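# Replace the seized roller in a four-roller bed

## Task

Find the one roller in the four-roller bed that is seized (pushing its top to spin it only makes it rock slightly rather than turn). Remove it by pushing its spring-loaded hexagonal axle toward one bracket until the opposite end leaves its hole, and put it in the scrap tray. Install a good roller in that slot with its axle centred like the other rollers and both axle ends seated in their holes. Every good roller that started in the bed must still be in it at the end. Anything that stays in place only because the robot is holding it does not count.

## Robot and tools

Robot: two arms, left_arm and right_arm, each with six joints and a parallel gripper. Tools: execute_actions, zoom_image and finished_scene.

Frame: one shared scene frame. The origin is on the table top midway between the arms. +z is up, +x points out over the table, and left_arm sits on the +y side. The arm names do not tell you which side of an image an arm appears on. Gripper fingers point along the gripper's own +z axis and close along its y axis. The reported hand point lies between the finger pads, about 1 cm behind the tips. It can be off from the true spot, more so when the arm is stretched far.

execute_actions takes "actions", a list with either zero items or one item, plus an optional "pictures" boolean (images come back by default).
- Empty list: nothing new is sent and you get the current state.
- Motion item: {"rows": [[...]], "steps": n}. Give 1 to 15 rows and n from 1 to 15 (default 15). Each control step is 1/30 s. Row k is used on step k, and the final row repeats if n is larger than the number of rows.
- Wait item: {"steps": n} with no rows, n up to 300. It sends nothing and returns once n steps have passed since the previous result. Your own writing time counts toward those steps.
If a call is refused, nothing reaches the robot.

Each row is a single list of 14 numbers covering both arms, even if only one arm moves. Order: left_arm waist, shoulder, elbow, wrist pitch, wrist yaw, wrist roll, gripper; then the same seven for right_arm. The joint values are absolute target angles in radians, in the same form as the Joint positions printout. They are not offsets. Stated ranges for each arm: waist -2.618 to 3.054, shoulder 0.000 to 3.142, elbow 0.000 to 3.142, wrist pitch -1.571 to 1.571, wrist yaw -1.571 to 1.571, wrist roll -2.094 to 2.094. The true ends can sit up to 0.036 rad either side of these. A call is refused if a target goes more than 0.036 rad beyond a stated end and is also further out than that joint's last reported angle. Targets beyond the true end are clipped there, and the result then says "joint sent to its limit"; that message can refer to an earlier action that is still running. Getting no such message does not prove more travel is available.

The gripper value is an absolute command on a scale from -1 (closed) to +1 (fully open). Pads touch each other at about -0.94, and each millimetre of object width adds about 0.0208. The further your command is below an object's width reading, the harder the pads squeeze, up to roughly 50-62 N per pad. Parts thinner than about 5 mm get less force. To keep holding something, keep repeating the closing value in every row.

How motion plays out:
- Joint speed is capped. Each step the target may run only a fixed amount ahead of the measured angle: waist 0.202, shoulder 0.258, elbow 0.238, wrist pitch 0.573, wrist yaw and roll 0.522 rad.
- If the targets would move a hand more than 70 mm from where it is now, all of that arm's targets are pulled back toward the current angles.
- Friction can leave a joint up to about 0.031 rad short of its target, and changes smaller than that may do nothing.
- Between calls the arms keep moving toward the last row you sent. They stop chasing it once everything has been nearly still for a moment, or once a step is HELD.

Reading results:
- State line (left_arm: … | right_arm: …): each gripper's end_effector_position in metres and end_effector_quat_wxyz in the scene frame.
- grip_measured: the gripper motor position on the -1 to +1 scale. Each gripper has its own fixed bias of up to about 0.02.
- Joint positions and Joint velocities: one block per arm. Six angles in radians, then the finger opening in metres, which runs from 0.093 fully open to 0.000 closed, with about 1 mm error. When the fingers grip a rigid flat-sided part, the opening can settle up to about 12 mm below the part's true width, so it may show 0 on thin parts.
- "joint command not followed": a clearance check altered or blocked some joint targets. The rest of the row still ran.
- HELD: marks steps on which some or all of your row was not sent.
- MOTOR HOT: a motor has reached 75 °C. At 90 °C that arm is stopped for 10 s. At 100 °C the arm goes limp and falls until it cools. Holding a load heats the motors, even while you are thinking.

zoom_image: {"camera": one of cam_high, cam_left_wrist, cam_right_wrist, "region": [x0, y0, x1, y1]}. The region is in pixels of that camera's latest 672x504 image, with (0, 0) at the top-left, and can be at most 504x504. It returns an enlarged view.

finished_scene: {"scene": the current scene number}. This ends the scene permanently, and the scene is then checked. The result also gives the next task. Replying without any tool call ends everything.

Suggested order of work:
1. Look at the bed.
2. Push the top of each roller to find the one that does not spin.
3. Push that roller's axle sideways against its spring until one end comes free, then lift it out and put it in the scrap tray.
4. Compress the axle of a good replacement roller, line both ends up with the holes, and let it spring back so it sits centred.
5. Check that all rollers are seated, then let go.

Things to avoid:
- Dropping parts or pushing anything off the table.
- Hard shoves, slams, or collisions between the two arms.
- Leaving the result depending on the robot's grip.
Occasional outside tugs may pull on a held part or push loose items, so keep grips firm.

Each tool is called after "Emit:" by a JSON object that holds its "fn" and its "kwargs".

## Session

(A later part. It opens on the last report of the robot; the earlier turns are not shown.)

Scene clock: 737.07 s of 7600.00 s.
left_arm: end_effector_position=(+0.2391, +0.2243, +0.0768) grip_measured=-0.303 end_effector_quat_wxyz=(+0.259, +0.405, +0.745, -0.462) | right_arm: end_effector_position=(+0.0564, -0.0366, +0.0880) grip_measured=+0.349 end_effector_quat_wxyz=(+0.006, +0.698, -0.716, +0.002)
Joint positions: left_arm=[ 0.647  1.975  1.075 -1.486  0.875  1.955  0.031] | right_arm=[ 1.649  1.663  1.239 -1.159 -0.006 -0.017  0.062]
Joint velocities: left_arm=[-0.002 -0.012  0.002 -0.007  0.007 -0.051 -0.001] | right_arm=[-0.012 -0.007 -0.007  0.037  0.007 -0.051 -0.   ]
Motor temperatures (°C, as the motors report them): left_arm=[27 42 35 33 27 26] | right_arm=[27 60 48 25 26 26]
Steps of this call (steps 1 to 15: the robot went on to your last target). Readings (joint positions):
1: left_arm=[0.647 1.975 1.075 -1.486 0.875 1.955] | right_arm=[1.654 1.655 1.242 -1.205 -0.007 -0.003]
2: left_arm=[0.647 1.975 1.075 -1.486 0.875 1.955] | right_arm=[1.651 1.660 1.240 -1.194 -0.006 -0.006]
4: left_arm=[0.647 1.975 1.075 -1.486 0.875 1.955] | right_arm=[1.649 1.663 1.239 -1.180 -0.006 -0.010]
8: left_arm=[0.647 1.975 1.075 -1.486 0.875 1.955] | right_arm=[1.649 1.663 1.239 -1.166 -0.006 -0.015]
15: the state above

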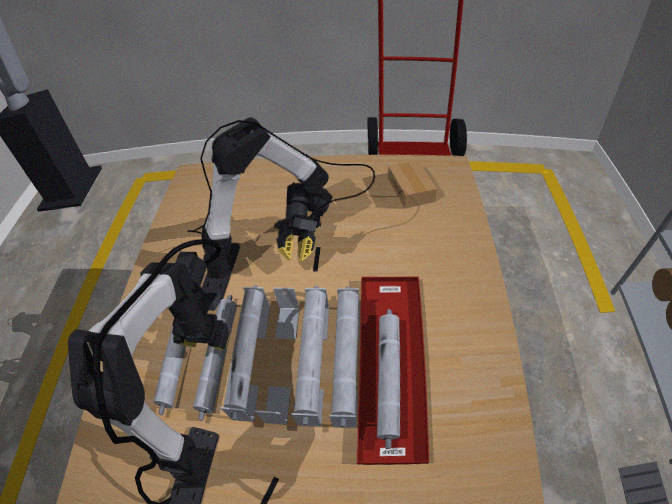

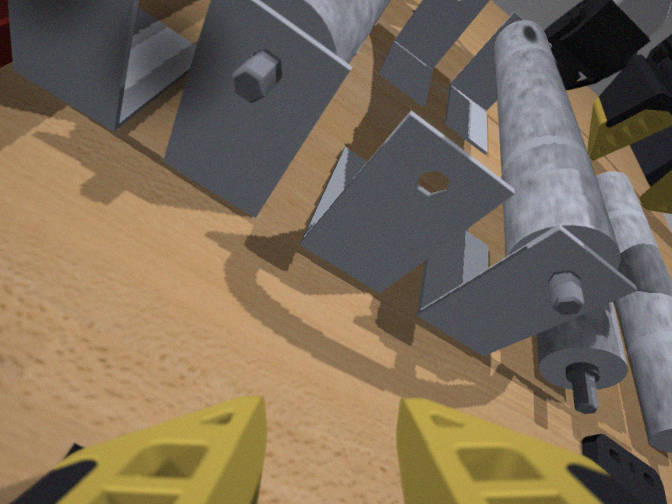

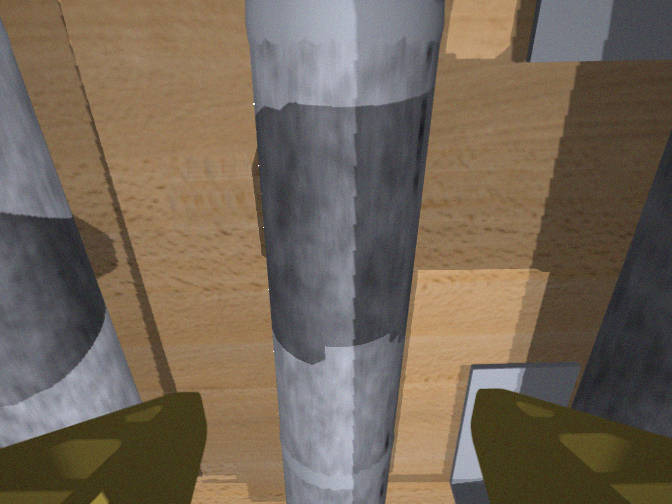

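Emit:
{"fn": "execute_actions", "kwargs": {"actions": [{"rows":[[0.65,1.98,1.095,-1.5,0.868,1.965,-0.3,1.648,1.675,1.213,-1.125,0.005,-0.002,0.35],[0.65,1.98,1.095,-1.5,0.868,1.965,-0.3,1.648,1.679,1.202,-1.105,0.005,-0.002,0.35],[0.65,1.98,1.095,-1.5,0.868,1.965,-0.3,1.648,1.683,1.189,-1.083,0.005,-0.002,0.35],[0.65,1.98,1.095,-1.5,0.868,1.965,-0.3,1.648,1.688,1.176,-1.061,0.005,-0.002,0.35],[0.65,1.98,1.095,-1.5,0.868,1.965,-0.3,1.648,1.693,1.163,-1.039,0.005,-0.002,0.35],[0.65,1.98,1.095,-1.5,0.868,1.965,-0.3,1.648,1.698,1.15,-1.017,0.005,-0.002,0.35],[0.65,1.98,1.095,-1.5,0.868,1.965,-0.3,1.648,1.703,1.137,-0.995,0.005,-0.002,0.35],[0.65,1.98,1.095,-1.5,0.868,1.965,-0.3,1.648,1.708,1.124,-0.973,0.005,-0.002,0.35],[0.65,1.98,1.095,-1.5,0.868,1.965,-0.3,1.648,1.713,1.111,-0.951,0.005,-0.002,0.35],[0.65,1.98,1.095,-1.5,0.868,1.965,-0.3,1.648,1.718,1.098,-0.93,0.005,-0.002,0.35],[0.65,1.98,1.095,-1.5,0.868,1.965,-0.3,1.648,1.724,1.085,-0.91,0.005,-0.002,0.35],[0.65,1.98,1.095,-1.5,0.868,1.965,-0.3,1.648,1.73,1.072,-0.895,0.005,-0.002,0.35],[0.65,1.98,1.095,-1.5,0.868,1.965,-0.3,1.648,1.735,1.059,-0.885,0.005,-0.002,0.35],[0.65,1.98,1.095,-1.5,0.868,1.965,-0.3,1.648,1.74,1.048,-0.882,0.005,-0.002,0.35],[0.65,1.98,1.095,-1.5,0.868,1.965,-0.3,1.648,1.743,1.04,-0.882,0.005,-0.002,0.35]],"steps":15}], "pictures": false}}

Emit:
{"fn": "execute_actions", "kwargs": {"actions": [{"steps":15}]}}

Scene clock: 766.70 s of 7600.00 s.
left_arm: end_effector_position=(+0.2391, +0.2243, +0.0768) grip_measured=-0.303 end_effector_quat_wxyz=(+0.259, +0.405, +0.745, -0.462) | right_arm: end_effector_position=(+0.0563, -0.0380, +0.0333) grip_measured=+0.349 end_effector_quat_wxyz=(+0.007, +0.695, -0.719, +0.003)
Joint positions: left_arm=[ 0.647  1.975  1.075 -1.486  0.875  1.955  0.031] | right_arm=[ 1.649  1.721  1.078 -0.943 -0.006 -0.01   0.062]
Joint velocities: left_arm=[ 0.007  0.012  0.007 -0.007  0.066 -0.007 -0.001] | right_arm=[-0.007  0.125 -0.31   0.33   0.022  0.037  0.   ]
Motor temperatures (°C, as the motors report them): left_arm=[27 43 35 33 26 26] | right_arm=[27 56 47 25 26 26]
Steps of this call (steps 1 to 15: the robot went on to your last target; steps 16 to 90: nothing new was sent; then 26.13 s passed at rest; steps 91 to 105: all 15 steps of this action). Readings (joint positions):
91: left_arm=[0.647 1.975 1.075 -1.486 0.875 1.955] | right_arm=[1.649 1.663 1.239 -1.157 -0.006 -0.017]
92: left_arm=[0.647 1.975 1.075 -1.486 0.875 1.955] | right_arm=[1.649 1.663 1.237 -1.150 -0.006 -0.015]
94: left_arm=[0.647 1.975 1.075 -1.486 0.875 1.955] | right_arm=[1.649 1.663 1.223 -1.126 -0.006 -0.013]
98: left_arm=[0.647 1.975 1.075 -1.486 0.875 1.955] | right_arm=[1.649 1.677 1.171 -1.063 -0.006 -0.011]
105: the state above

Scene clock: 767.20 s of 7600.00 s.
left_arm: end_effector_position=(+0.2391, +0.2243, +0.0768) grip_measured=-0.303 end_effector_quat_wxyz=(+0.259, +0.405, +0.745, -0.462) | right_arm: end_effector_position=(+0.0564, -0.0358, +0.0254) grip_measured=+0.349 end_effector_quat_wxyz=(+0.003, +0.695, -0.719, -0.001)
Joint positions: left_arm=[ 0.647  1.975  1.075 -1.486  0.875  1.955  0.031] | right_arm=[ 1.649  1.732  1.057 -0.899 -0.006 -0.009  0.062]
Joint velocities: left_arm=[-0.002  0.002 -0.002 -0.007 -0.007 -0.037 -0.   ] | right_arm=[-0.007 -0.012 -0.007  0.037 -0.007 -0.051  0.   ]
Motor temperatures (°C, as the motors report them): left_arm=[27 43 35 33 26 26] | right_arm=[27 56 47 25 26 26]
Steps of this call (steps 1 to 15: the robot went on to your last target). Readings (joint positions):
1: left_arm=[0.647 1.975 1.075 -1.486 0.875 1.955] | right_arm=[1.649 1.725 1.069 -0.934 -0.006 -0.009]
2: left_arm=[0.647 1.975 1.075 -1.486 0.875 1.955] | right_arm=[1.649 1.729 1.062 -0.929 -0.006 -0.009]
4: left_arm=[0.647 1.975 1.075 -1.486 0.875 1.955] | right_arm=[1.649 1.732 1.057 -0.922 -0.006 -0.009]
8: left_arm=[0.647 1.975 1.075 -1.486 0.875 1.955] | right_arm=[1.649 1.732 1.057 -0.907 -0.006 -0.009]
15: the state above

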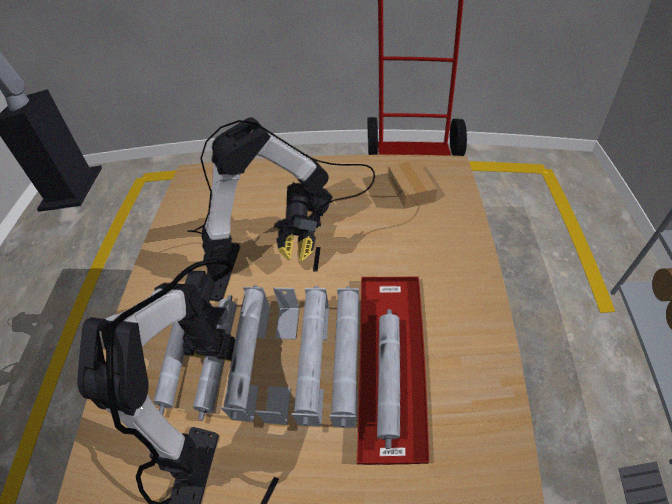

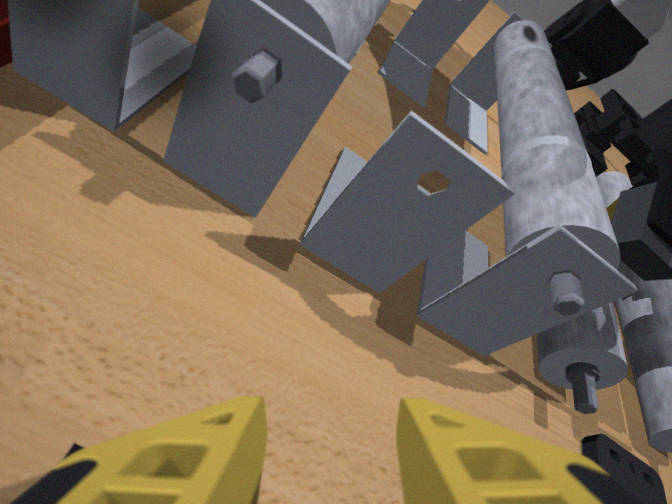

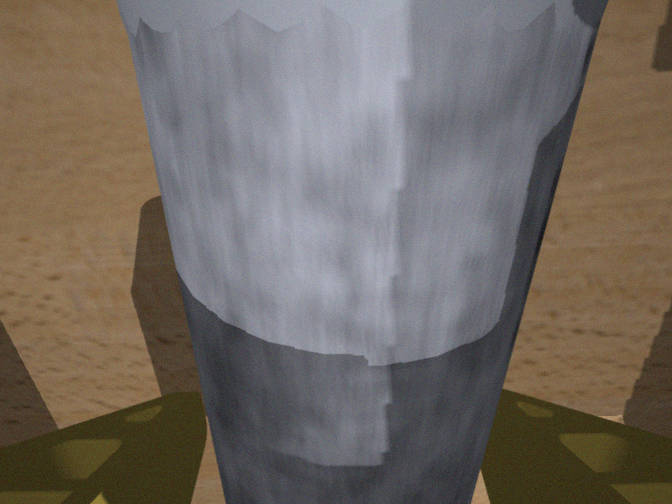

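Emit:
{"fn": "execute_actions", "kwargs": {"actions": [{"rows":[[0.65,1.98,1.095,-1.5,0.868,1.965,-0.3,1.636,1.74,1.05,-0.89,0.005,-0.01,0.33],[0.65,1.98,1.095,-1.5,0.868,1.965,-0.3,1.636,1.74,1.05,-0.89,0.005,-0.01,0.3],[0.65,1.98,1.095,-1.5,0.868,1.965,-0.3,1.636,1.74,1.05,-0.89,0.005,-0.01,0.26],[0.65,1.98,1.095,-1.5,0.868,1.965,-0.3,1.636,1.74,1.05,-0.89,0.005,-0.01,0.22],[0.65,1.98,1.095,-1.5,0.868,1.965,-0.3,1.636,1.74,1.05,-0.89,0.005,-0.01,0.18],[0.65,1.98,1.095,-1.5,0.868,1.965,-0.3,1.636,1.74,1.05,-0.89,0.005,-0.01,0.14],[0.65,1.98,1.095,-1.5,0.868,1.965,-0.3,1.636,1.74,1.05,-0.89,0.005,-0.01,0.1],[0.65,1.98,1.095,-1.5,0.868,1.965,-0.3,1.636,1.74,1.05,-0.89,0.005,-0.01,0.06],[0.65,1.98,1.095,-1.5,0.868,1.965,-0.3,1.636,1.74,1.05,-0.89,0.005,-0.01,0.02],[0.65,1.98,1.095,-1.5,0.868,1.965,-0.3,1.636,1.74,1.05,-0.89,0.005,-0.01,-0.03],[0.65,1.98,1.095,-1.5,0.868,1.965,-0.3,1.636,1.74,1.05,-0.89,0.005,-0.01,-0.08],[0.65,1.98,1.095,-1.5,0.868,1.965,-0.3,1.636,1.74,1.05,-0.89,0.005,-0.01,-0.14],[0.65,1.98,1.095,-1.5,0.868,1.965,-0.3,1.636,1.74,1.05,-0.89,0.005,-0.01,-0.2]],"steps":15}], "pictures": false}}

Scene clock: 786.53 s of 7600.00 s.
left_arm: end_effector_position=(+0.2391, +0.2243, +0.0768) grip_measured=-0.303 end_effector_quat_wxyz=(+0.259, +0.405, +0.745, -0.462) | right_arm: end_effector_position=(+0.0578, -0.0355, +0.0254) grip_measured=-0.112 end_effector_quat_wxyz=(+0.003, +0.694, -0.720, -0.001)
Joint positions: left_arm=[ 0.647  1.975  1.075 -1.486  0.875  1.955  0.031] | right_arm=[ 1.646  1.732  1.057 -0.898 -0.005 -0.009  0.04 ]
Joint velocities: left_arm=[-0.002 -0.007  0.002 -0.051 -0.037  0.007 -0.   ] | right_arm=[ 0.007  0.012 -0.007 -0.037 -0.037 -0.007 -0.001]
Motor temperatures (°C, as the motors report them): left_arm=[27 43 35 33 26 26] | right_arm=[27 54 46 25 26 26]
Steps of this call (steps 1 to 15: the robot went on to your last target; steps 16 to 90: nothing new was sent; then 15.83 s passed at rest; steps 91 to 105: all 15 steps of this action). Readings (joint positions):
91: left_arm=[0.647 1.975 1.075 -1.486 0.875 1.955] | right_arm=[1.649 1.732 1.057 -0.898 -0.006 -0.009]
92: left_arm=[0.647 1.975 1.075 -1.486 0.875 1.955] | right_arm=[1.649 1.732 1.057 -0.898 -0.006 -0.009]
94: left_arm=[0.647 1.975 1.075 -1.486 0.875 1.955] | right_arm=[1.649 1.732 1.057 -0.898 -0.006 -0.009]
98: left_arm=[0.647 1.975 1.075 -1.486 0.875 1.955] | right_arm=[1.647 1.732 1.057 -0.898 -0.005 -0.009]
105: the state above

Emit:
{"fn": "execute_actions", "kwargs": {"actions": [{"rows":[[0.65,1.98,1.095,-1.5,0.868,1.965,-0.3,1.645,1.71,1.085,-0.91,0,-0.01,-0.2],[0.65,1.98,1.095,-1.5,0.868,1.965,-0.3,1.645,1.69,1.11,-0.925,0,-0.01,-0.2],[0.65,1.98,1.095,-1.5,0.868,1.965,-0.3,1.645,1.685,1.12,-0.945,0,-0.01,-0.2],[0.65,1.98,1.095,-1.5,0.868,1.965,-0.3,1.645,1.678,1.133,-0.968,0,-0.01,-0.2],[0.65,1.98,1.095,-1.5,0.868,1.965,-0.3,1.645,1.67,1.148,-0.993,0,-0.01,-0.2],[0.65,1.98,1.095,-1.5,0.868,1.965,-0.3,1.645,1.662,1.165,-1.018,0,-0.01,-0.2],[0.65,1.98,1.095,-1.5,0.868,1.965,-0.3,1.645,1.654,1.182,-1.043,0,-0.01,-0.2],[0.65,1.98,1.095,-1.5,0.868,1.965,-0.3,1.645,1.646,1.2,-1.068,0,-0.01,-0.2],[0.65,1.98,1.095,-1.5,0.868,1.965,-0.3,1.645,1.639,1.218,-1.093,0,-0.01,-0.2],[0.65,1.98,1.095,-1.5,0.868,1.965,-0.3,1.645,1.633,1.236,-1.118,0,-0.01,-0.2],[0.65,1.98,1.095,-1.5,0.868,1.965,-0.3,1.645,1.627,1.255,-1.143,0,-0.01,-0.2],[0.65,1.98,1.095,-1.5,0.868,1.965,-0.3,1.645,1.622,1.274,-1.168,0,-0.01,-0.2],[0.65,1.98,1.095,-1.5,0.868,1.965,-0.3,1.645,1.617,1.293,-1.193,0,-0.01,-0.2],[0.65,1.98,1.095,-1.5,0.868,1.965,-0.3,1.645,1.613,1.313,-1.218,0,-0.01,-0.2],[0.65,1.98,1.095,-1.5,0.868,1.965,-0.3,1.645,1.61,1.333,-1.243,0,-0.01,-0.2]],"steps":15}], "pictures": false}}

Emit:
{"fn": "execute_actions", "kwargs": {"actions": [{"rows":[[0.65,1.98,1.095,-1.5,0.868,1.965,-0.3,1.645,1.608,1.354,-1.266,0,-0.01,-0.2],[0.65,1.98,1.095,-1.5,0.868,1.965,-0.3,1.645,1.606,1.375,-1.289,0,-0.01,-0.2],[0.65,1.98,1.095,-1.5,0.868,1.965,-0.3,1.645,1.604,1.396,-1.312,0,-0.01,-0.2],[0.65,1.98,1.095,-1.5,0.868,1.965,-0.3,1.645,1.603,1.417,-1.335,0,-0.015,-0.2],[0.65,1.98,1.095,-1.5,0.868,1.965,-0.3,1.645,1.602,1.438,-1.355,0,-0.025,-0.2],[0.65,1.98,1.095,-1.5,0.868,1.965,-0.3,1.64,1.602,1.458,-1.372,0,-0.04,-0.2],[0.65,1.98,1.095,-1.5,0.868,1.965,-0.3,1.63,1.602,1.476,-1.385,0,-0.06,-0.2],[0.65,1.98,1.095,-1.5,0.868,1.965,-0.3,1.615,1.605,1.49,-1.39,0,-0.085,-0.2],[0.65,1.98,1.095,-1.5,0.868,1.965,-0.3,1.595,1.61,1.5,-1.39,0,-0.11,-0.2],[0.65,1.98,1.095,-1.5,0.868,1.965,-0.3,1.57,1.615,1.505,-1.39,0,-0.14,-0.2],[0.65,1.98,1.095,-1.5,0.868,1.965,-0.3,1.545,1.62,1.505,-1.39,0,-0.17,-0.2],[0.65,1.98,1.095,-1.5,0.868,1.965,-0.3,1.52,1.625,1.505,-1.39,0,-0.2,-0.2],[0.65,1.98,1.095,-1.5,0.868,1.965,-0.3,1.495,1.63,1.505,-1.39,0,-0.23,-0.2],[0.65,1.98,1.095,-1.5,0.868,1.965,-0.3,1.47,1.633,1.505,-1.39,0,-0.26,-0.2],[0.65,1.98,1.095,-1.5,0.868,1.965,-0.3,1.445,1.636,1.507,-1.39,0,-0.29,-0.2]],"steps":15}], "pictures": false}}

Emit:
{"fn": "execute_actions", "kwargs": {"actions": [{"rows":[[0.65,1.98,1.095,-1.5,0.868,1.965,-0.3,1.418,1.64,1.51,-1.39,0,-0.32,-0.2],[0.65,1.98,1.095,-1.5,0.868,1.965,-0.3,1.39,1.644,1.515,-1.39,0,-0.35,-0.2],[0.65,1.98,1.095,-1.5,0.868,1.965,-0.3,1.362,1.649,1.52,-1.39,0,-0.378,-0.2],[0.65,1.98,1.095,-1.5,0.868,1.965,-0.3,1.334,1.654,1.526,-1.39,0,-0.406,-0.2],[0.65,1.98,1.095,-1.5,0.868,1.965,-0.3,1.306,1.659,1.532,-1.39,0,-0.434,-0.2],[0.65,1.98,1.095,-1.5,0.868,1.965,-0.3,1.278,1.665,1.538,-1.39,0,-0.462,-0.2],[0.65,1.98,1.095,-1.5,0.868,1.965,-0.3,1.25,1.671,1.544,-1.39,0,-0.49,-0.2],[0.65,1.98,1.095,-1.5,0.868,1.965,-0.3,1.222,1.677,1.551,-1.39,0,-0.515,-0.2],[0.65,1.98,1.095,-1.5,0.868,1.965,-0.3,1.194,1.683,1.558,-1.39,0,-0.54,-0.2],[0.65,1.98,1.095,-1.5,0.868,1.965,-0.3,1.167,1.689,1.565,-1.39,0,-0.562,-0.2],[0.65,1.98,1.095,-1.5,0.868,1.965,-0.3,1.142,1.695,1.572,-1.39,0,-0.58,-0.2],[0.65,1.98,1.095,-1.5,0.868,1.965,-0.3,1.12,1.70,1.578,-1.39,0,-0.594,-0.2],[0.65,1.98,1.095,-1.5,0.868,1.965,-0.3,1.103,1.705,1.584,-1.39,0,-0.603,-0.2],[0.65,1.98,1.095,-1.5,0.868,1.965,-0.3,1.091,1.708,1.588,-1.39,0,-0.608,-0.2],[0.65,1.98,1.095,-1.5,0.868,1.965,-0.3,1.085,1.71,1.59,-1.39,0,-0.61,-0.2]],"steps":15}]}}

Scene clock: 837.57 s of 7600.00 s.
left_arm: end_effector_position=(+0.2391, +0.2243, +0.0768) grip_measured=-0.303 end_effector_quat_wxyz=(+0.259, +0.405, +0.745, -0.462) | right_arm: end_effector_position=(+0.0581, -0.0271, +0.0893) grip_measured=-0.112 end_effector_quat_wxyz=(-0.007, +0.694, -0.720, -0.010)
Joint positions: left_arm=[ 0.647  1.975  1.075 -1.486  0.875  1.955  0.031] | right_arm=[ 1.646  1.665  1.247 -1.129 -0.005 -0.009  0.04 ]
Joint velocities: left_arm=[-0.002  0.002 -0.012 -0.007  0.037 -0.051  0.001] | right_arm=[ 0.002 -0.149  0.628 -0.667 -0.037 -0.037 -0.001]
Motor temperatures (°C, as the motors report them): left_arm=[27 43 36 33 26 26] | right_arm=[27 53 46 25 26 26]
Steps of this call (steps 1 to 15: the robot went on to your last target; steps 16 to 90: nothing new was sent; then 47.53 s passed at rest; steps 91 to 105: all 15 steps of this action). Readings (joint positions):
91: left_arm=[0.647 1.975 1.075 -1.486 0.875 1.955] | right_arm=[1.646 1.732 1.057 -0.898 -0.005 -0.009]
92: left_arm=[0.647 1.975 1.075 -1.486 0.875 1.955] | right_arm=[1.646 1.731 1.059 -0.899 -0.005 -0.009]
94: left_arm=[0.647 1.975 1.075 -1.486 0.875 1.955] | right_arm=[1.646 1.731 1.064 -0.909 -0.005 -0.009]
98: left_arm=[0.647 1.975 1.075 -1.486 0.875 1.955] | right_arm=[1.646 1.721 1.107 -0.978 -0.005 -0.009]
105: the state above

Scene clock: 838.07 s of 7600.00 s.
left_arm: end_effector_position=(+0.2391, +0.2243, +0.0768) grip_measured=-0.303 end_effector_quat_wxyz=(+0.259, +0.405, +0.745, -0.462) | right_arm: end_effector_position=(+0.1001, -0.0329, +0.1448) grip_measured=-0.112 end_effector_quat_wxyz=(-0.004, +0.701, -0.713, -0.010)
Joint positions: left_arm=[ 0.647  1.975  1.075 -1.486  0.875  1.955  0.031] | right_arm=[ 1.499  1.652  1.454 -1.354 -0.013 -0.175  0.04 ]
Joint velocities: left_arm=[ 0.002 -0.007 -0.002  0.007  0.051  0.051  0.   ] | right_arm=[-0.803 -0.002  0.017 -0.081 -0.007 -0.681  0.   ]
Motor temperatures (°C, as the motors report them): left_arm=[27 43 36 33 26 26] | right_arm=[27 53 46 25 26 26]
Steps of this call (steps 1 to 15: all 15 steps of this action). Readings (joint positions):
1: left_arm=[0.647 1.975 1.075 -1.486 0.875 1.955] | right_arm=[1.646 1.661 1.268 -1.150 -0.005 -0.009]
2: left_arm=[0.647 1.975 1.075 -1.486 0.875 1.955] | right_arm=[1.646 1.657 1.289 -1.173 -0.005 -0.009]
4: left_arm=[0.647 1.975 1.075 -1.486 0.875 1.955] | right_arm=[1.646 1.653 1.330 -1.219 -0.005 -0.009]
8: left_arm=[0.647 1.975 1.075 -1.486 0.875 1.955] | right_arm=[1.642 1.652 1.407 -1.307 -0.006 -0.031]
15: the state above

Scene clock: 838.57 s of 7600.00 s.
left_arm: end_effector_position=(+0.2391, +0.2243, +0.0768) grip_measured=-0.303 end_effector_quat_wxyz=(+0.259, +0.405, +0.745, -0.462) | right_arm: end_effector_position=(+0.2178, -0.0667, +0.1447) grip_measured=-0.112 end_effector_quat_wxyz=(-0.001, +0.692, -0.722, -0.001)
Joint positions: left_arm=[ 0.647  1.975  1.075 -1.486  0.875  1.955  0.031] | right_arm=[ 1.104  1.718  1.527 -1.377 -0.001 -0.545  0.04 ]
Joint velocities: left_arm=[ 0.002  0.002  0.002 -0.007 -0.022 -0.037 -0.   ] | right_arm=[-0.452  0.125  0.1    0.037  0.095 -0.344 -0.   ]
Motor temperatures (°C, as the motors report them): left_arm=[27 43 36 33 26 26] | right_arm=[27 53 47 25 26 26]
Steps of this call (steps 1 to 15: all 15 steps of this action). Readings (joint positions):
1: left_arm=[0.647 1.975 1.075 -1.486 0.875 1.955] | right_arm=[1.471 1.652 1.454 -1.356 -0.012 -0.201]
2: left_arm=[0.647 1.975 1.075 -1.486 0.875 1.955] | right_arm=[1.442 1.652 1.454 -1.360 -0.011 -0.228]
4: left_arm=[0.647 1.975 1.075 -1.486 0.875 1.955] | right_arm=[1.387 1.654 1.456 -1.366 -0.010 -0.283]
8: left_arm=[0.647 1.975 1.075 -1.486 0.875 1.955] | right_arm=[1.277 1.676 1.482 -1.377 -0.008 -0.394]
15: the state above

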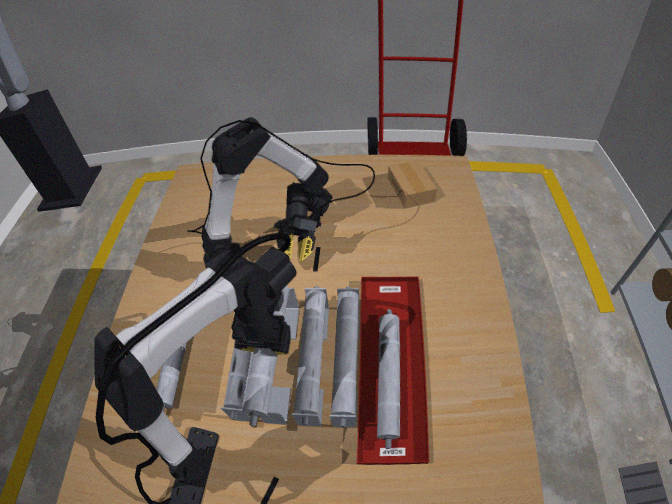

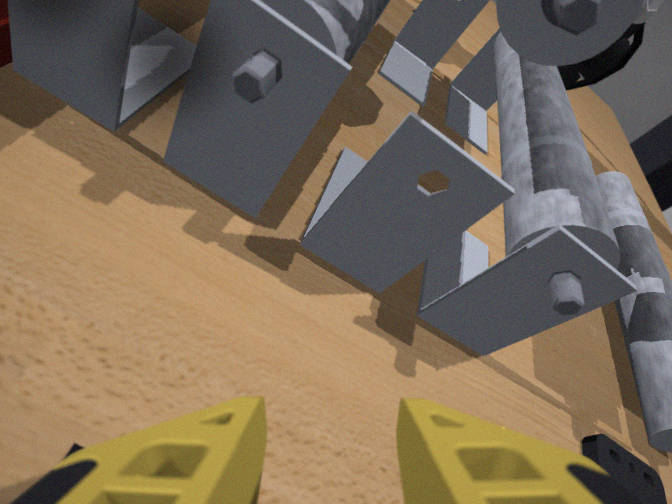

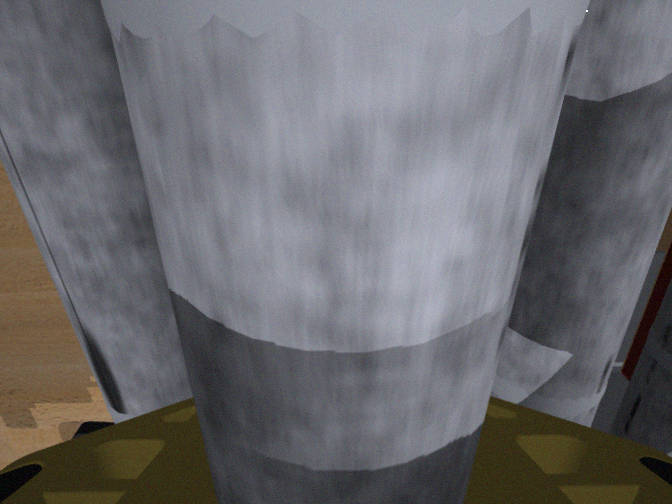

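Emit:
{"fn": "execute_actions", "kwargs": {"actions": [{"rows":[[0.64,1.98,1.095,-1.5,0.868,1.965,-0.3,1.095,1.715,1.6,-1.405,0.015,-0.595,-0.2],[0.625,1.98,1.095,-1.5,0.868,1.965,-0.3,1.1,1.725,1.61,-1.415,0.02,-0.59,-0.2],[0.61,1.98,1.095,-1.5,0.868,1.965,-0.3,1.106,1.739,1.621,-1.424,0.026,-0.585,-0.2],[0.595,1.98,1.095,-1.5,0.868,1.965,-0.3,1.112,1.753,1.632,-1.433,0.032,-0.579,-0.2],[0.58,1.98,1.095,-1.5,0.868,1.965,-0.3,1.118,1.767,1.643,-1.442,0.038,-0.573,-0.2],[0.565,1.98,1.095,-1.5,0.868,1.965,-0.3,1.124,1.781,1.654,-1.451,0.044,-0.567,-0.2],[0.55,1.98,1.095,-1.5,0.868,1.965,-0.3,1.13,1.795,1.665,-1.46,0.05,-0.561,-0.2],[0.535,1.98,1.095,-1.5,0.868,1.965,-0.3,1.136,1.809,1.676,-1.469,0.056,-0.555,-0.2],[0.52,1.98,1.095,-1.5,0.868,1.965,-0.3,1.142,1.823,1.687,-1.478,0.062,-0.549,-0.2],[0.505,1.98,1.095,-1.5,0.868,1.965,-0.3,1.148,1.837,1.698,-1.487,0.068,-0.543,-0.2],[0.49,1.98,1.095,-1.5,0.868,1.965,-0.3,1.154,1.851,1.709,-1.496,0.075,-0.537,-0.2],[0.475,1.98,1.095,-1.5,0.868,1.965,-0.3,1.159,1.864,1.72,-1.505,0.082,-0.531,-0.2],[0.463,1.98,1.095,-1.5,0.868,1.965,-0.3,1.164,1.876,1.73,-1.513,0.089,-0.526,-0.2],[0.455,1.98,1.095,-1.5,0.868,1.965,-0.3,1.167,1.886,1.738,-1.52,0.094,-0.522,-0.2],[0.45,1.98,1.095,-1.5,0.868,1.965,-0.3,1.169,1.893,1.743,-1.525,0.097,-0.52,-0.2]],"steps":15}], "pictures": false}}

Emit:
{"fn": "execute_actions", "kwargs": {"actions": [{"steps":15}]}}

Scene clock: 880.73 s of 7600.00 s.
left_arm: end_effector_position=(+0.2339, +0.1837, +0.0767) grip_measured=-0.303 end_effector_quat_wxyz=(+0.217, +0.470, +0.706, -0.483) | right_arm: end_effector_position=(+0.2218, -0.0465, +0.1282) grip_measured=-0.112 end_effector_quat_wxyz=(+0.045, +0.711, -0.701, +0.040)
Joint positions: left_arm=[ 0.469  1.975  1.075 -1.486  0.874  1.955  0.031] | right_arm=[ 1.156  1.895  1.675 -1.459  0.056 -0.546  0.04 ]
Joint velocities: left_arm=[-0.281 -0.002 -0.002 -0.022  0.037  0.022 -0.   ] | right_arm=[ 0.115  0.339  0.222 -0.154  0.168  0.154  0.   ]
Motor temperatures (°C, as the motors report them): left_arm=[27 43 36 33 26 26] | right_arm=[27 55 56 25 26 26]
Steps of this call (steps 1 to 30: the robot went on to your last target; steps 31 to 90: nothing new was sent; then 38.67 s passed at rest; steps 91 to 105: all 15 steps of this action). Readings (joint positions):
91: left_arm=[0.647 1.975 1.075 -1.486 0.875 1.955] | right_arm=[1.082 1.723 1.532 -1.379 0.007 -0.603]
92: left_arm=[0.646 1.975 1.075 -1.486 0.875 1.955] | right_arm=[1.083 1.725 1.536 -1.383 0.008 -0.602]
94: left_arm=[0.632 1.975 1.075 -1.486 0.875 1.955] | right_arm=[1.090 1.740 1.556 -1.401 0.012 -0.597]
98: left_arm=[0.570 1.975 1.075 -1.486 0.875 1.955] | right_arm=[1.115 1.792 1.605 -1.425 0.025 -0.582]
105: the state above

Scene clock: 881.23 s of 7600.00 s.
left_arm: end_effector_position=(+0.2333, +0.1807, +0.0767) grip_measured=-0.303 end_effector_quat_wxyz=(+0.214, +0.475, +0.703, -0.484) | right_arm: end_effector_position=(+0.2218, -0.0482, +0.1261) grip_measured=-0.112 end_effector_quat_wxyz=(+0.055, +0.706, -0.704, +0.052)
Joint positions: left_arm=[ 0.456  1.975  1.075 -1.486  0.874  1.955  0.031] | right_arm=[ 1.163  1.914  1.689 -1.48   0.073 -0.528  0.04 ]
Joint velocities: left_arm=[ 0.007 -0.017  0.007  0.037 -0.037 -0.022 -0.   ] | right_arm=[-0.002 -0.007 -0.017  0.037 -0.051 -0.037  0.001]
Motor temperatures (°C, as the motors report them): left_arm=[27 43 36 33 26 26] | right_arm=[27 55 56 25 26 26]
Steps of this call (steps 1 to 15: the robot went on to your last target). Readings (joint positions):
1: left_arm=[0.461 1.975 1.075 -1.486 0.874 1.955] | right_arm=[1.160 1.904 1.681 -1.461 0.059 -0.542]
2: left_arm=[0.457 1.975 1.075 -1.486 0.874 1.955] | right_arm=[1.162 1.910 1.683 -1.462 0.061 -0.539]
4: left_arm=[0.456 1.975 1.075 -1.486 0.874 1.955] | right_arm=[1.163 1.914 1.685 -1.464 0.064 -0.535]
8: left_arm=[0.456 1.975 1.075 -1.486 0.874 1.955] | right_arm=[1.163 1.914 1.688 -1.476 0.071 -0.530]
15: the state above

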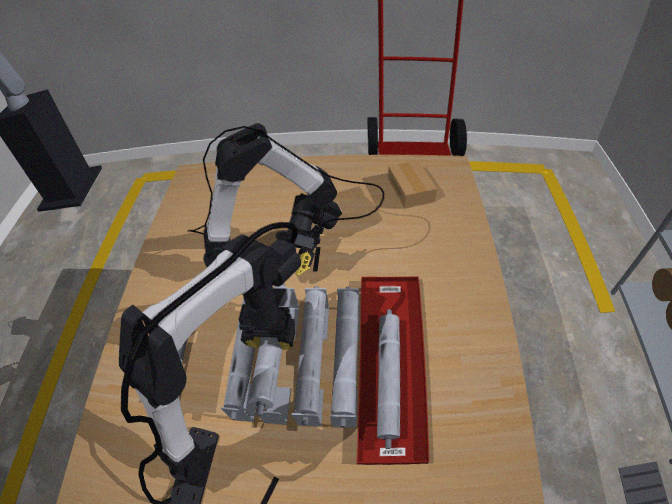

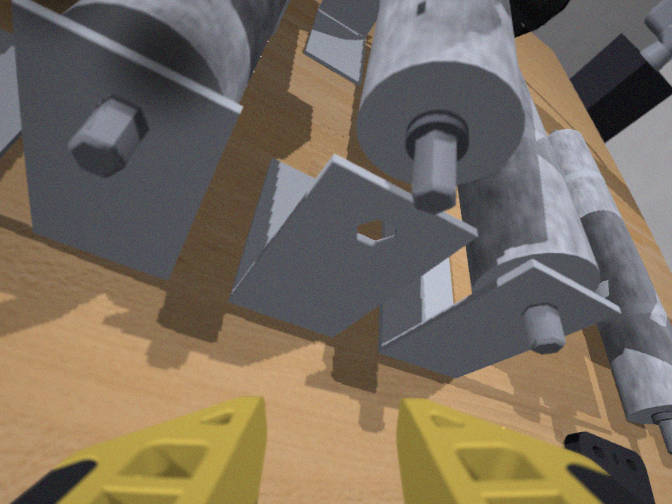

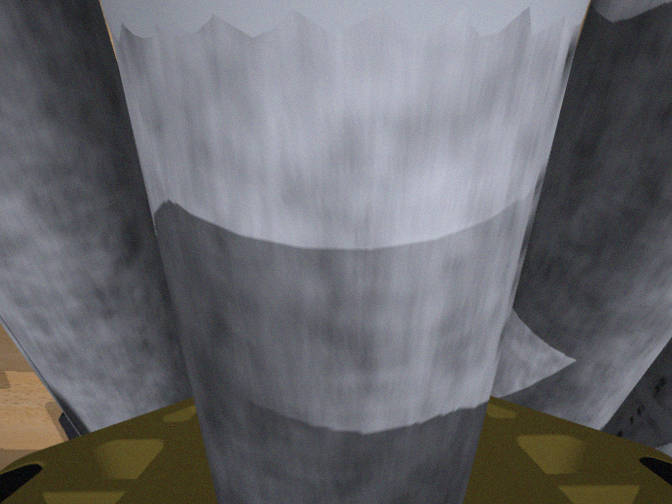

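Emit:
{"fn": "zoom_image", "kwargs": {"camera": "cam_left_wrist", "region": [320,90,520,270]}}

Region (320, 90, 520, 270) of cam_left_wrist's 672x504 image, scaled by 2.520, with more detail than that image has; it fills the top 454 rows of this view, and the rest is white.

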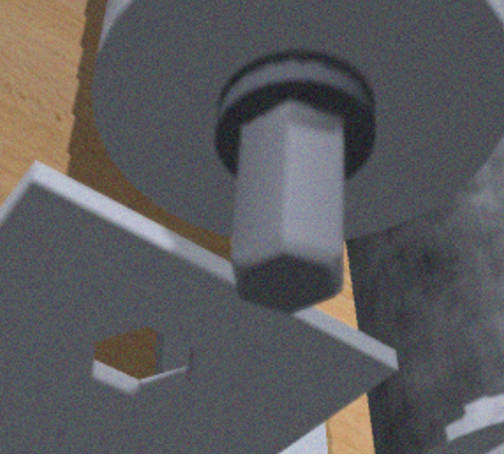

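Emit:
{"fn": "execute_actions", "kwargs": {"actions": [{"rows":[[0.45,1.98,1.095,-1.5,0.868,1.965,-0.3,1.169,1.895,1.743,-1.505,0.097,-0.52,-0.2],[0.45,1.98,1.095,-1.5,0.868,1.965,-0.3,1.169,1.897,1.743,-1.495,0.097,-0.52,-0.2],[0.45,1.98,1.095,-1.5,0.868,1.965,-0.3,1.169,1.899,1.743,-1.49,0.097,-0.52,-0.2],[0.45,1.98,1.095,-1.5,0.868,1.965,-0.3,1.169,1.901,1.743,-1.486,0.097,-0.52,-0.2],[0.45,1.98,1.095,-1.5,0.868,1.965,-0.3,1.169,1.903,1.743,-1.483,0.097,-0.52,-0.2],[0.45,1.98,1.095,-1.5,0.868,1.965,-0.3,1.169,1.905,1.743,-1.483,0.097,-0.52,-0.2],[0.45,1.98,1.095,-1.5,0.868,1.965,-0.3,1.169,1.907,1.743,-1.483,0.097,-0.52,-0.2],[0.45,1.98,1.095,-1.5,0.868,1.965,-0.3,1.169,1.909,1.743,-1.483,0.097,-0.52,-0.2],[0.45,1.98,1.095,-1.5,0.868,1.965,-0.3,1.169,1.911,1.743,-1.483,0.097,-0.52,-0.2],[0.45,1.98,1.095,-1.5,0.868,1.965,-0.3,1.169,1.913,1.743,-1.483,0.097,-0.52,-0.2],[0.45,1.98,1.095,-1.5,0.868,1.965,-0.3,1.169,1.915,1.743,-1.483,0.097,-0.52,-0.2]],"steps":15}]}}

Scene clock: 905.23 s of 7600.00 s.
left_arm: end_effector_position=(+0.2333, +0.1807, +0.0767) grip_measured=-0.303 end_effector_quat_wxyz=(+0.214, +0.475, +0.703, -0.484) | right_arm: end_effector_position=(+0.2240, -0.0446, +0.1215) grip_measured=-0.112 end_effector_quat_wxyz=(+0.054, +0.706, -0.704, +0.052)
Joint positions: left_arm=[ 0.456  1.975  1.075 -1.486  0.874  1.955  0.031] | right_arm=[ 1.163  1.927  1.689 -1.463  0.074 -0.527  0.04 ]
Joint velocities: left_arm=[ 0.002 -0.017 -0.012 -0.022 -0.051  0.007  0.   ] | right_arm=[ 0.012 -0.007 -0.022  0.095  0.051  0.037  0.001]
Motor temperatures (°C, as the motors report them): left_arm=[27 43 36 33 26 26] | right_arm=[27 59 57 25 26 26]
Steps of this call (steps 1 to 15: the robot went on to your last target; steps 16 to 90: nothing new was sent; then 20.50 s passed at rest; steps 91 to 105: all 15 steps of this action). Readings (joint positions):
91: left_arm=[0.456 1.975 1.075 -1.486 0.874 1.955] | right_arm=[1.163 1.914 1.689 -1.480 0.074 -0.527]
92: left_arm=[0.456 1.975 1.075 -1.486 0.874 1.955] | right_arm=[1.163 1.914 1.689 -1.480 0.074 -0.527]
94: left_arm=[0.456 1.975 1.075 -1.486 0.874 1.955] | right_arm=[1.163 1.914 1.689 -1.478 0.074 -0.527]
98: left_arm=[0.456 1.975 1.075 -1.486 0.874 1.955] | right_arm=[1.163 1.914 1.689 -1.471 0.074 -0.527]
105: the state above

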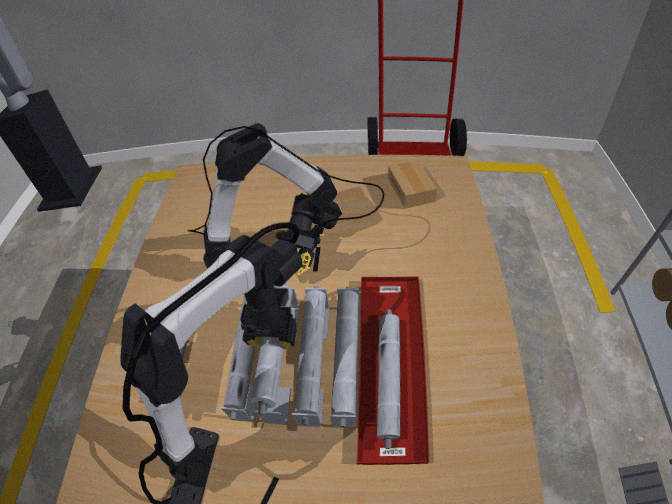

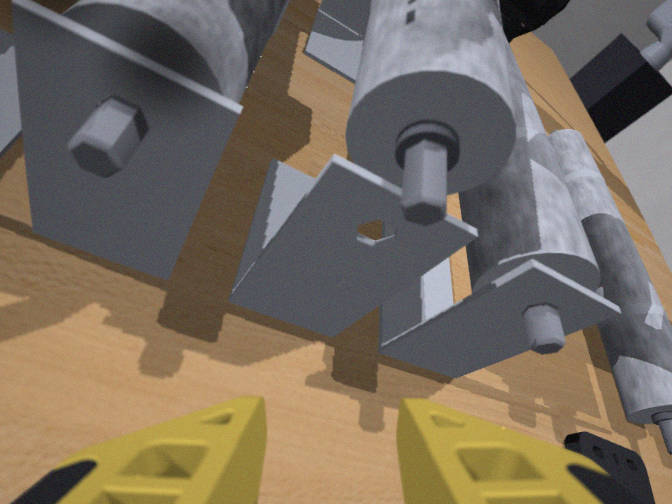

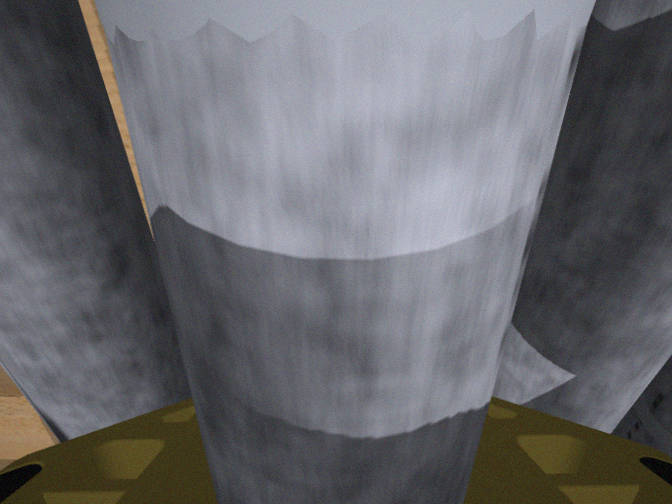

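Emit:
{"fn": "execute_actions", "kwargs": {"actions": [{"rows":[[0.45,1.98,1.095,-1.5,0.868,1.965,-0.3,1.169,1.917,1.743,-1.495,0.097,-0.52,-0.2],[0.45,1.98,1.095,-1.5,0.868,1.965,-0.3,1.169,1.919,1.743,-1.495,0.097,-0.52,-0.2],[0.45,1.98,1.095,-1.5,0.868,1.965,-0.3,1.169,1.921,1.743,-1.495,0.097,-0.52,-0.2],[0.45,1.98,1.095,-1.5,0.868,1.965,-0.3,1.169,1.923,1.743,-1.495,0.097,-0.52,-0.2],[0.45,1.98,1.095,-1.5,0.868,1.965,-0.3,1.169,1.925,1.743,-1.495,0.097,-0.52,-0.2],[0.45,1.98,1.095,-1.5,0.868,1.965,-0.3,1.169,1.927,1.743,-1.495,0.097,-0.52,-0.2],[0.45,1.98,1.095,-1.5,0.868,1.965,-0.3,1.169,1.929,1.743,-1.495,0.097,-0.52,-0.2],[0.45,1.98,1.095,-1.5,0.868,1.965,-0.3,1.169,1.931,1.743,-1.495,0.097,-0.52,-0.2],[0.45,1.98,1.095,-1.5,0.868,1.965,-0.3,1.169,1.933,1.743,-1.495,0.097,-0.52,-0.2]],"steps":15}]}}

Emit:
{"fn": "zoom_image", "kwargs": {"camera": "cam_left_wrist", "region": [320,90,520,270]}}

Scene clock: 919.70 s of 7600.00 s.
left_arm: end_effector_position=(+0.2333, +0.1807, +0.0767) grip_measured=-0.303 end_effector_quat_wxyz=(+0.214, +0.475, +0.703, -0.484) | right_arm: end_effector_position=(+0.2251, -0.0427, +0.1199) grip_measured=-0.112 end_effector_quat_wxyz=(+0.053, +0.706, -0.704, +0.052)
Joint positions: left_arm=[ 0.456  1.975  1.075 -1.486  0.874  1.955  0.031] | right_arm=[ 1.163  1.936  1.694 -1.459  0.074 -0.527  0.04 ]
Joint velocities: left_arm=[-0.022 -0.017 -0.017  0.007  0.022 -0.139  0.   ] | right_arm=[ 0.007 -0.007  0.056  0.007 -0.037  0.066 -0.001]
Motor temperatures (°C, as the motors report them): left_arm=[27 43 36 33 26 26] | right_arm=[27 60 58 25 26 26]
Steps of this call (steps 1 to 15: the robot went on to your last target; steps 16 to 90: nothing new was sent; then 10.97 s passed at rest; steps 91 to 105: all 15 steps of this action). Readings (joint positions):
91: left_arm=[0.456 1.975 1.075 -1.486 0.874 1.955] | right_arm=[1.163 1.927 1.689 -1.459 0.074 -0.527]
92: left_arm=[0.456 1.975 1.075 -1.486 0.874 1.955] | right_arm=[1.163 1.927 1.689 -1.459 0.074 -0.527]
94: left_arm=[0.456 1.975 1.075 -1.486 0.874 1.955] | right_arm=[1.163 1.927 1.689 -1.459 0.074 -0.527]
98: left_arm=[0.456 1.975 1.075 -1.486 0.874 1.955] | right_arm=[1.163 1.930 1.689 -1.459 0.074 -0.527]
105: the state above

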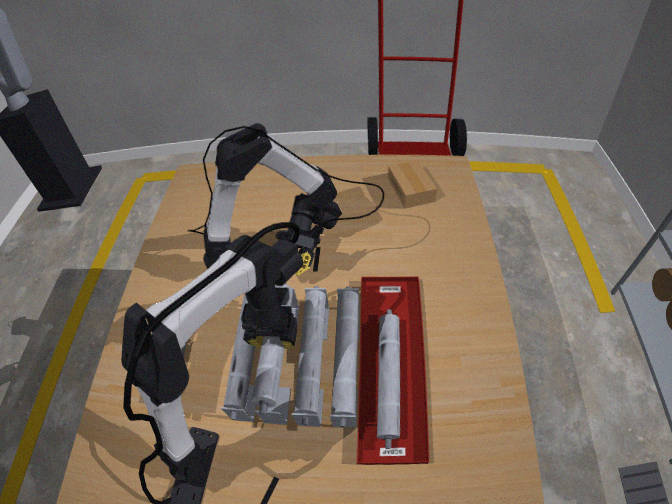

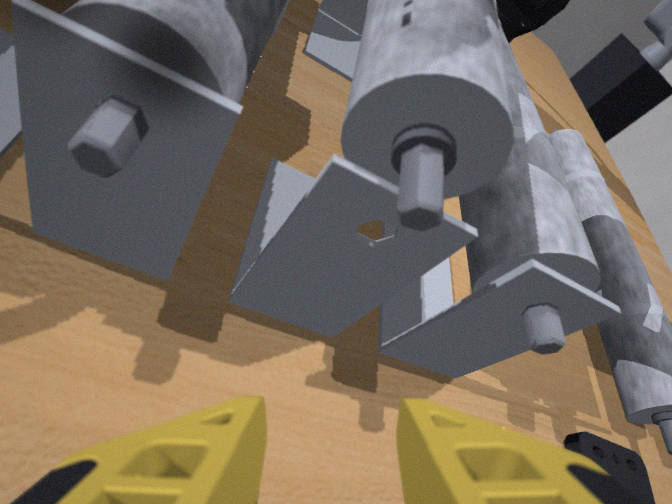

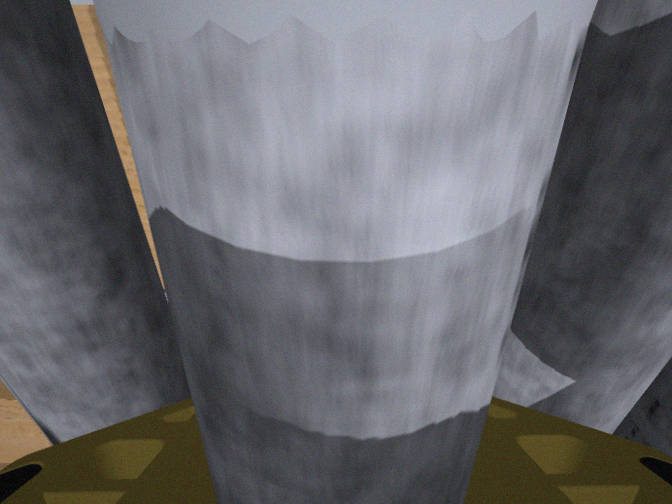

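Region (320, 90, 520, 270) of cam_left_wrist's 672x504 image, scaled by 2.520, with more detail than that image has; it fills the top 454 rows of this view, and the rest is white.

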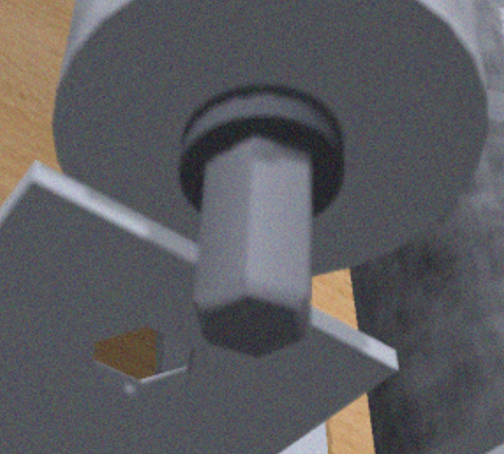

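Emit:
{"fn": "execute_actions", "kwargs": {"actions": [{"rows":[[0.45,1.98,1.095,-1.5,0.868,1.965,-0.3,1.165,1.933,1.72,-1.495,0.097,-0.525,-0.2],[0.45,1.98,1.095,-1.5,0.868,1.965,-0.3,1.165,1.933,1.70,-1.495,0.097,-0.535,-0.2],[0.45,1.98,1.095,-1.5,0.868,1.965,-0.3,1.165,1.933,1.69,-1.495,0.097,-0.545,-0.2],[0.45,1.98,1.095,-1.5,0.868,1.965,-0.3,1.165,1.933,1.685,-1.495,0.097,-0.555,-0.2],[0.45,1.98,1.095,-1.5,0.868,1.965,-0.3,1.165,1.933,1.685,-1.495,0.097,-0.565,-0.2],[0.45,1.98,1.095,-1.5,0.868,1.965,-0.3,1.165,1.933,1.685,-1.495,0.097,-0.57,-0.2],[0.45,1.98,1.095,-1.5,0.868,1.965,-0.3,1.165,1.933,1.685,-1.495,0.097,-0.57,-0.2],[0.45,1.98,1.095,-1.5,0.868,1.965,-0.3,1.165,1.933,1.685,-1.495,0.097,-0.56,-0.2],[0.45,1.98,1.095,-1.5,0.868,1.965,-0.3,1.165,1.933,1.685,-1.495,0.097,-0.545,-0.2],[0.45,1.98,1.095,-1.5,0.868,1.965,-0.3,1.165,1.933,1.685,-1.495,0.097,-0.535,-0.2]],"steps":15}]}}

Emit:
{"fn": "zoom_image", "kwargs": {"camera": "cam_left_wrist", "region": [320,90,520,270]}}

Scene clock: 942.13 s of 7600.00 s.
left_arm: end_effector_position=(+0.2333, +0.1807, +0.0767) grip_measured=-0.303 end_effector_quat_wxyz=(+0.214, +0.475, +0.703, -0.484) | right_arm: end_effector_position=(+0.2256, -0.0418, +0.1205) grip_measured=-0.112 end_effector_quat_wxyz=(+0.052, +0.712, -0.699, +0.051)
Joint positions: left_arm=[ 0.456  1.975  1.075 -1.486  0.874  1.955  0.031] | right_arm=[ 1.163  1.936  1.697 -1.458  0.074 -0.543  0.04 ]
Joint velocities: left_arm=[-0.007  0.007  0.002 -0.037 -0.007  0.022  0.001] | right_arm=[-0.007  0.007 -0.002  0.007 -0.11   0.022 -0.001]
Motor temperatures (°C, as the motors report them): left_arm=[27 43 36 33 26 26] | right_arm=[27 59 58 25 26 26]
Steps of this call (steps 1 to 15: the robot went on to your last target; steps 16 to 90: nothing new was sent; then 18.93 s passed at rest; steps 91 to 105: all 15 steps of this action). Readings (joint positions):
91: left_arm=[0.456 1.975 1.075 -1.486 0.874 1.955] | right_arm=[1.163 1.936 1.697 -1.459 0.074 -0.527]
92: left_arm=[0.456 1.975 1.075 -1.486 0.874 1.955] | right_arm=[1.163 1.936 1.697 -1.459 0.074 -0.527]
94: left_arm=[0.456 1.975 1.075 -1.486 0.874 1.955] | right_arm=[1.163 1.936 1.697 -1.459 0.074 -0.530]
98: left_arm=[0.456 1.975 1.075 -1.486 0.874 1.955] | right_arm=[1.163 1.936 1.697 -1.458 0.074 -0.544]
105: the state above

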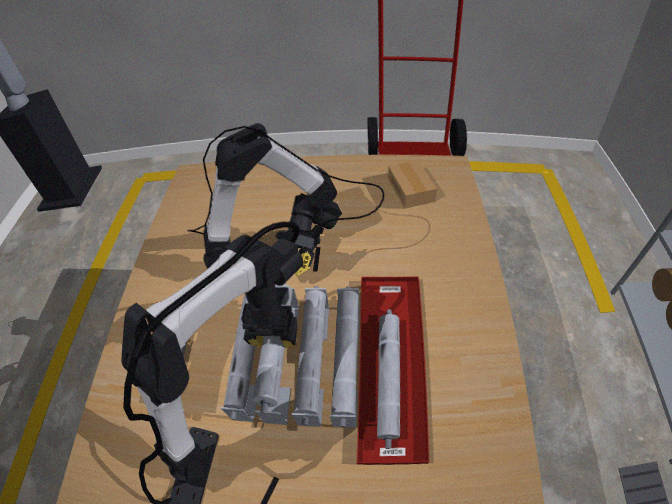

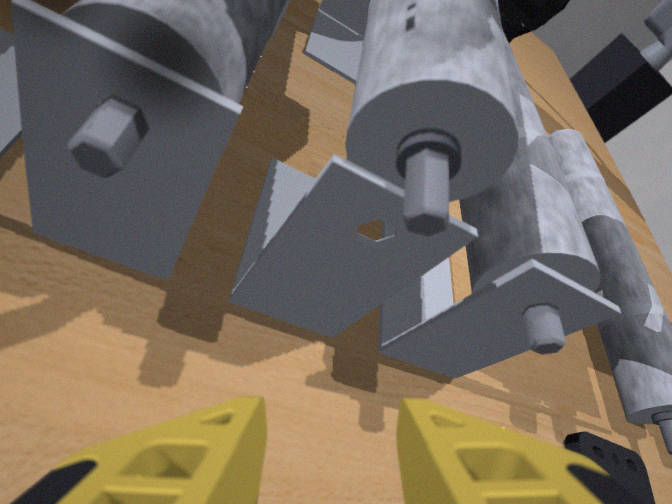

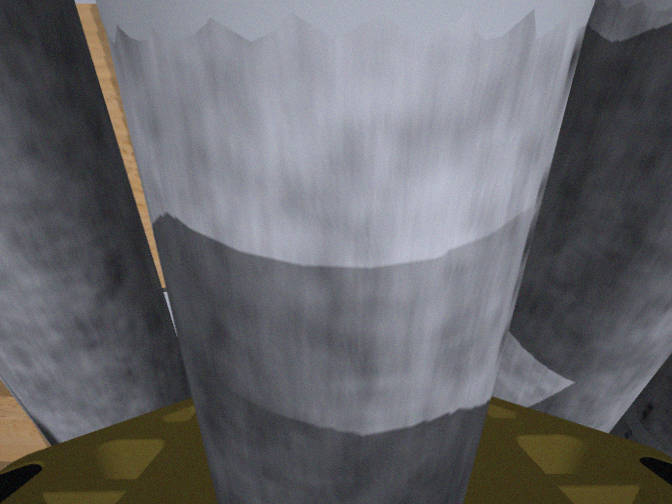

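Region (320, 90, 520, 270) of cam_left_wrist's 672x504 image, scaled by 2.520, with more detail than that image has; it fills the top 454 rows of this view, and the rest is white.

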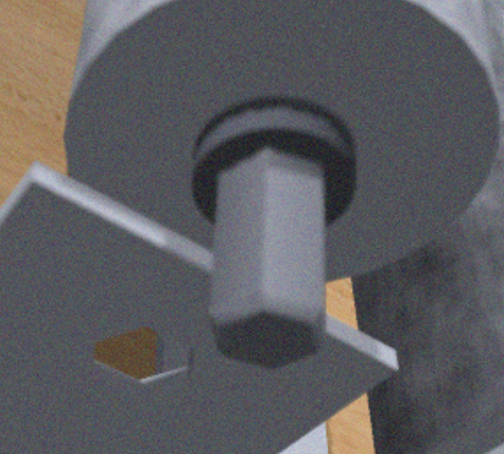

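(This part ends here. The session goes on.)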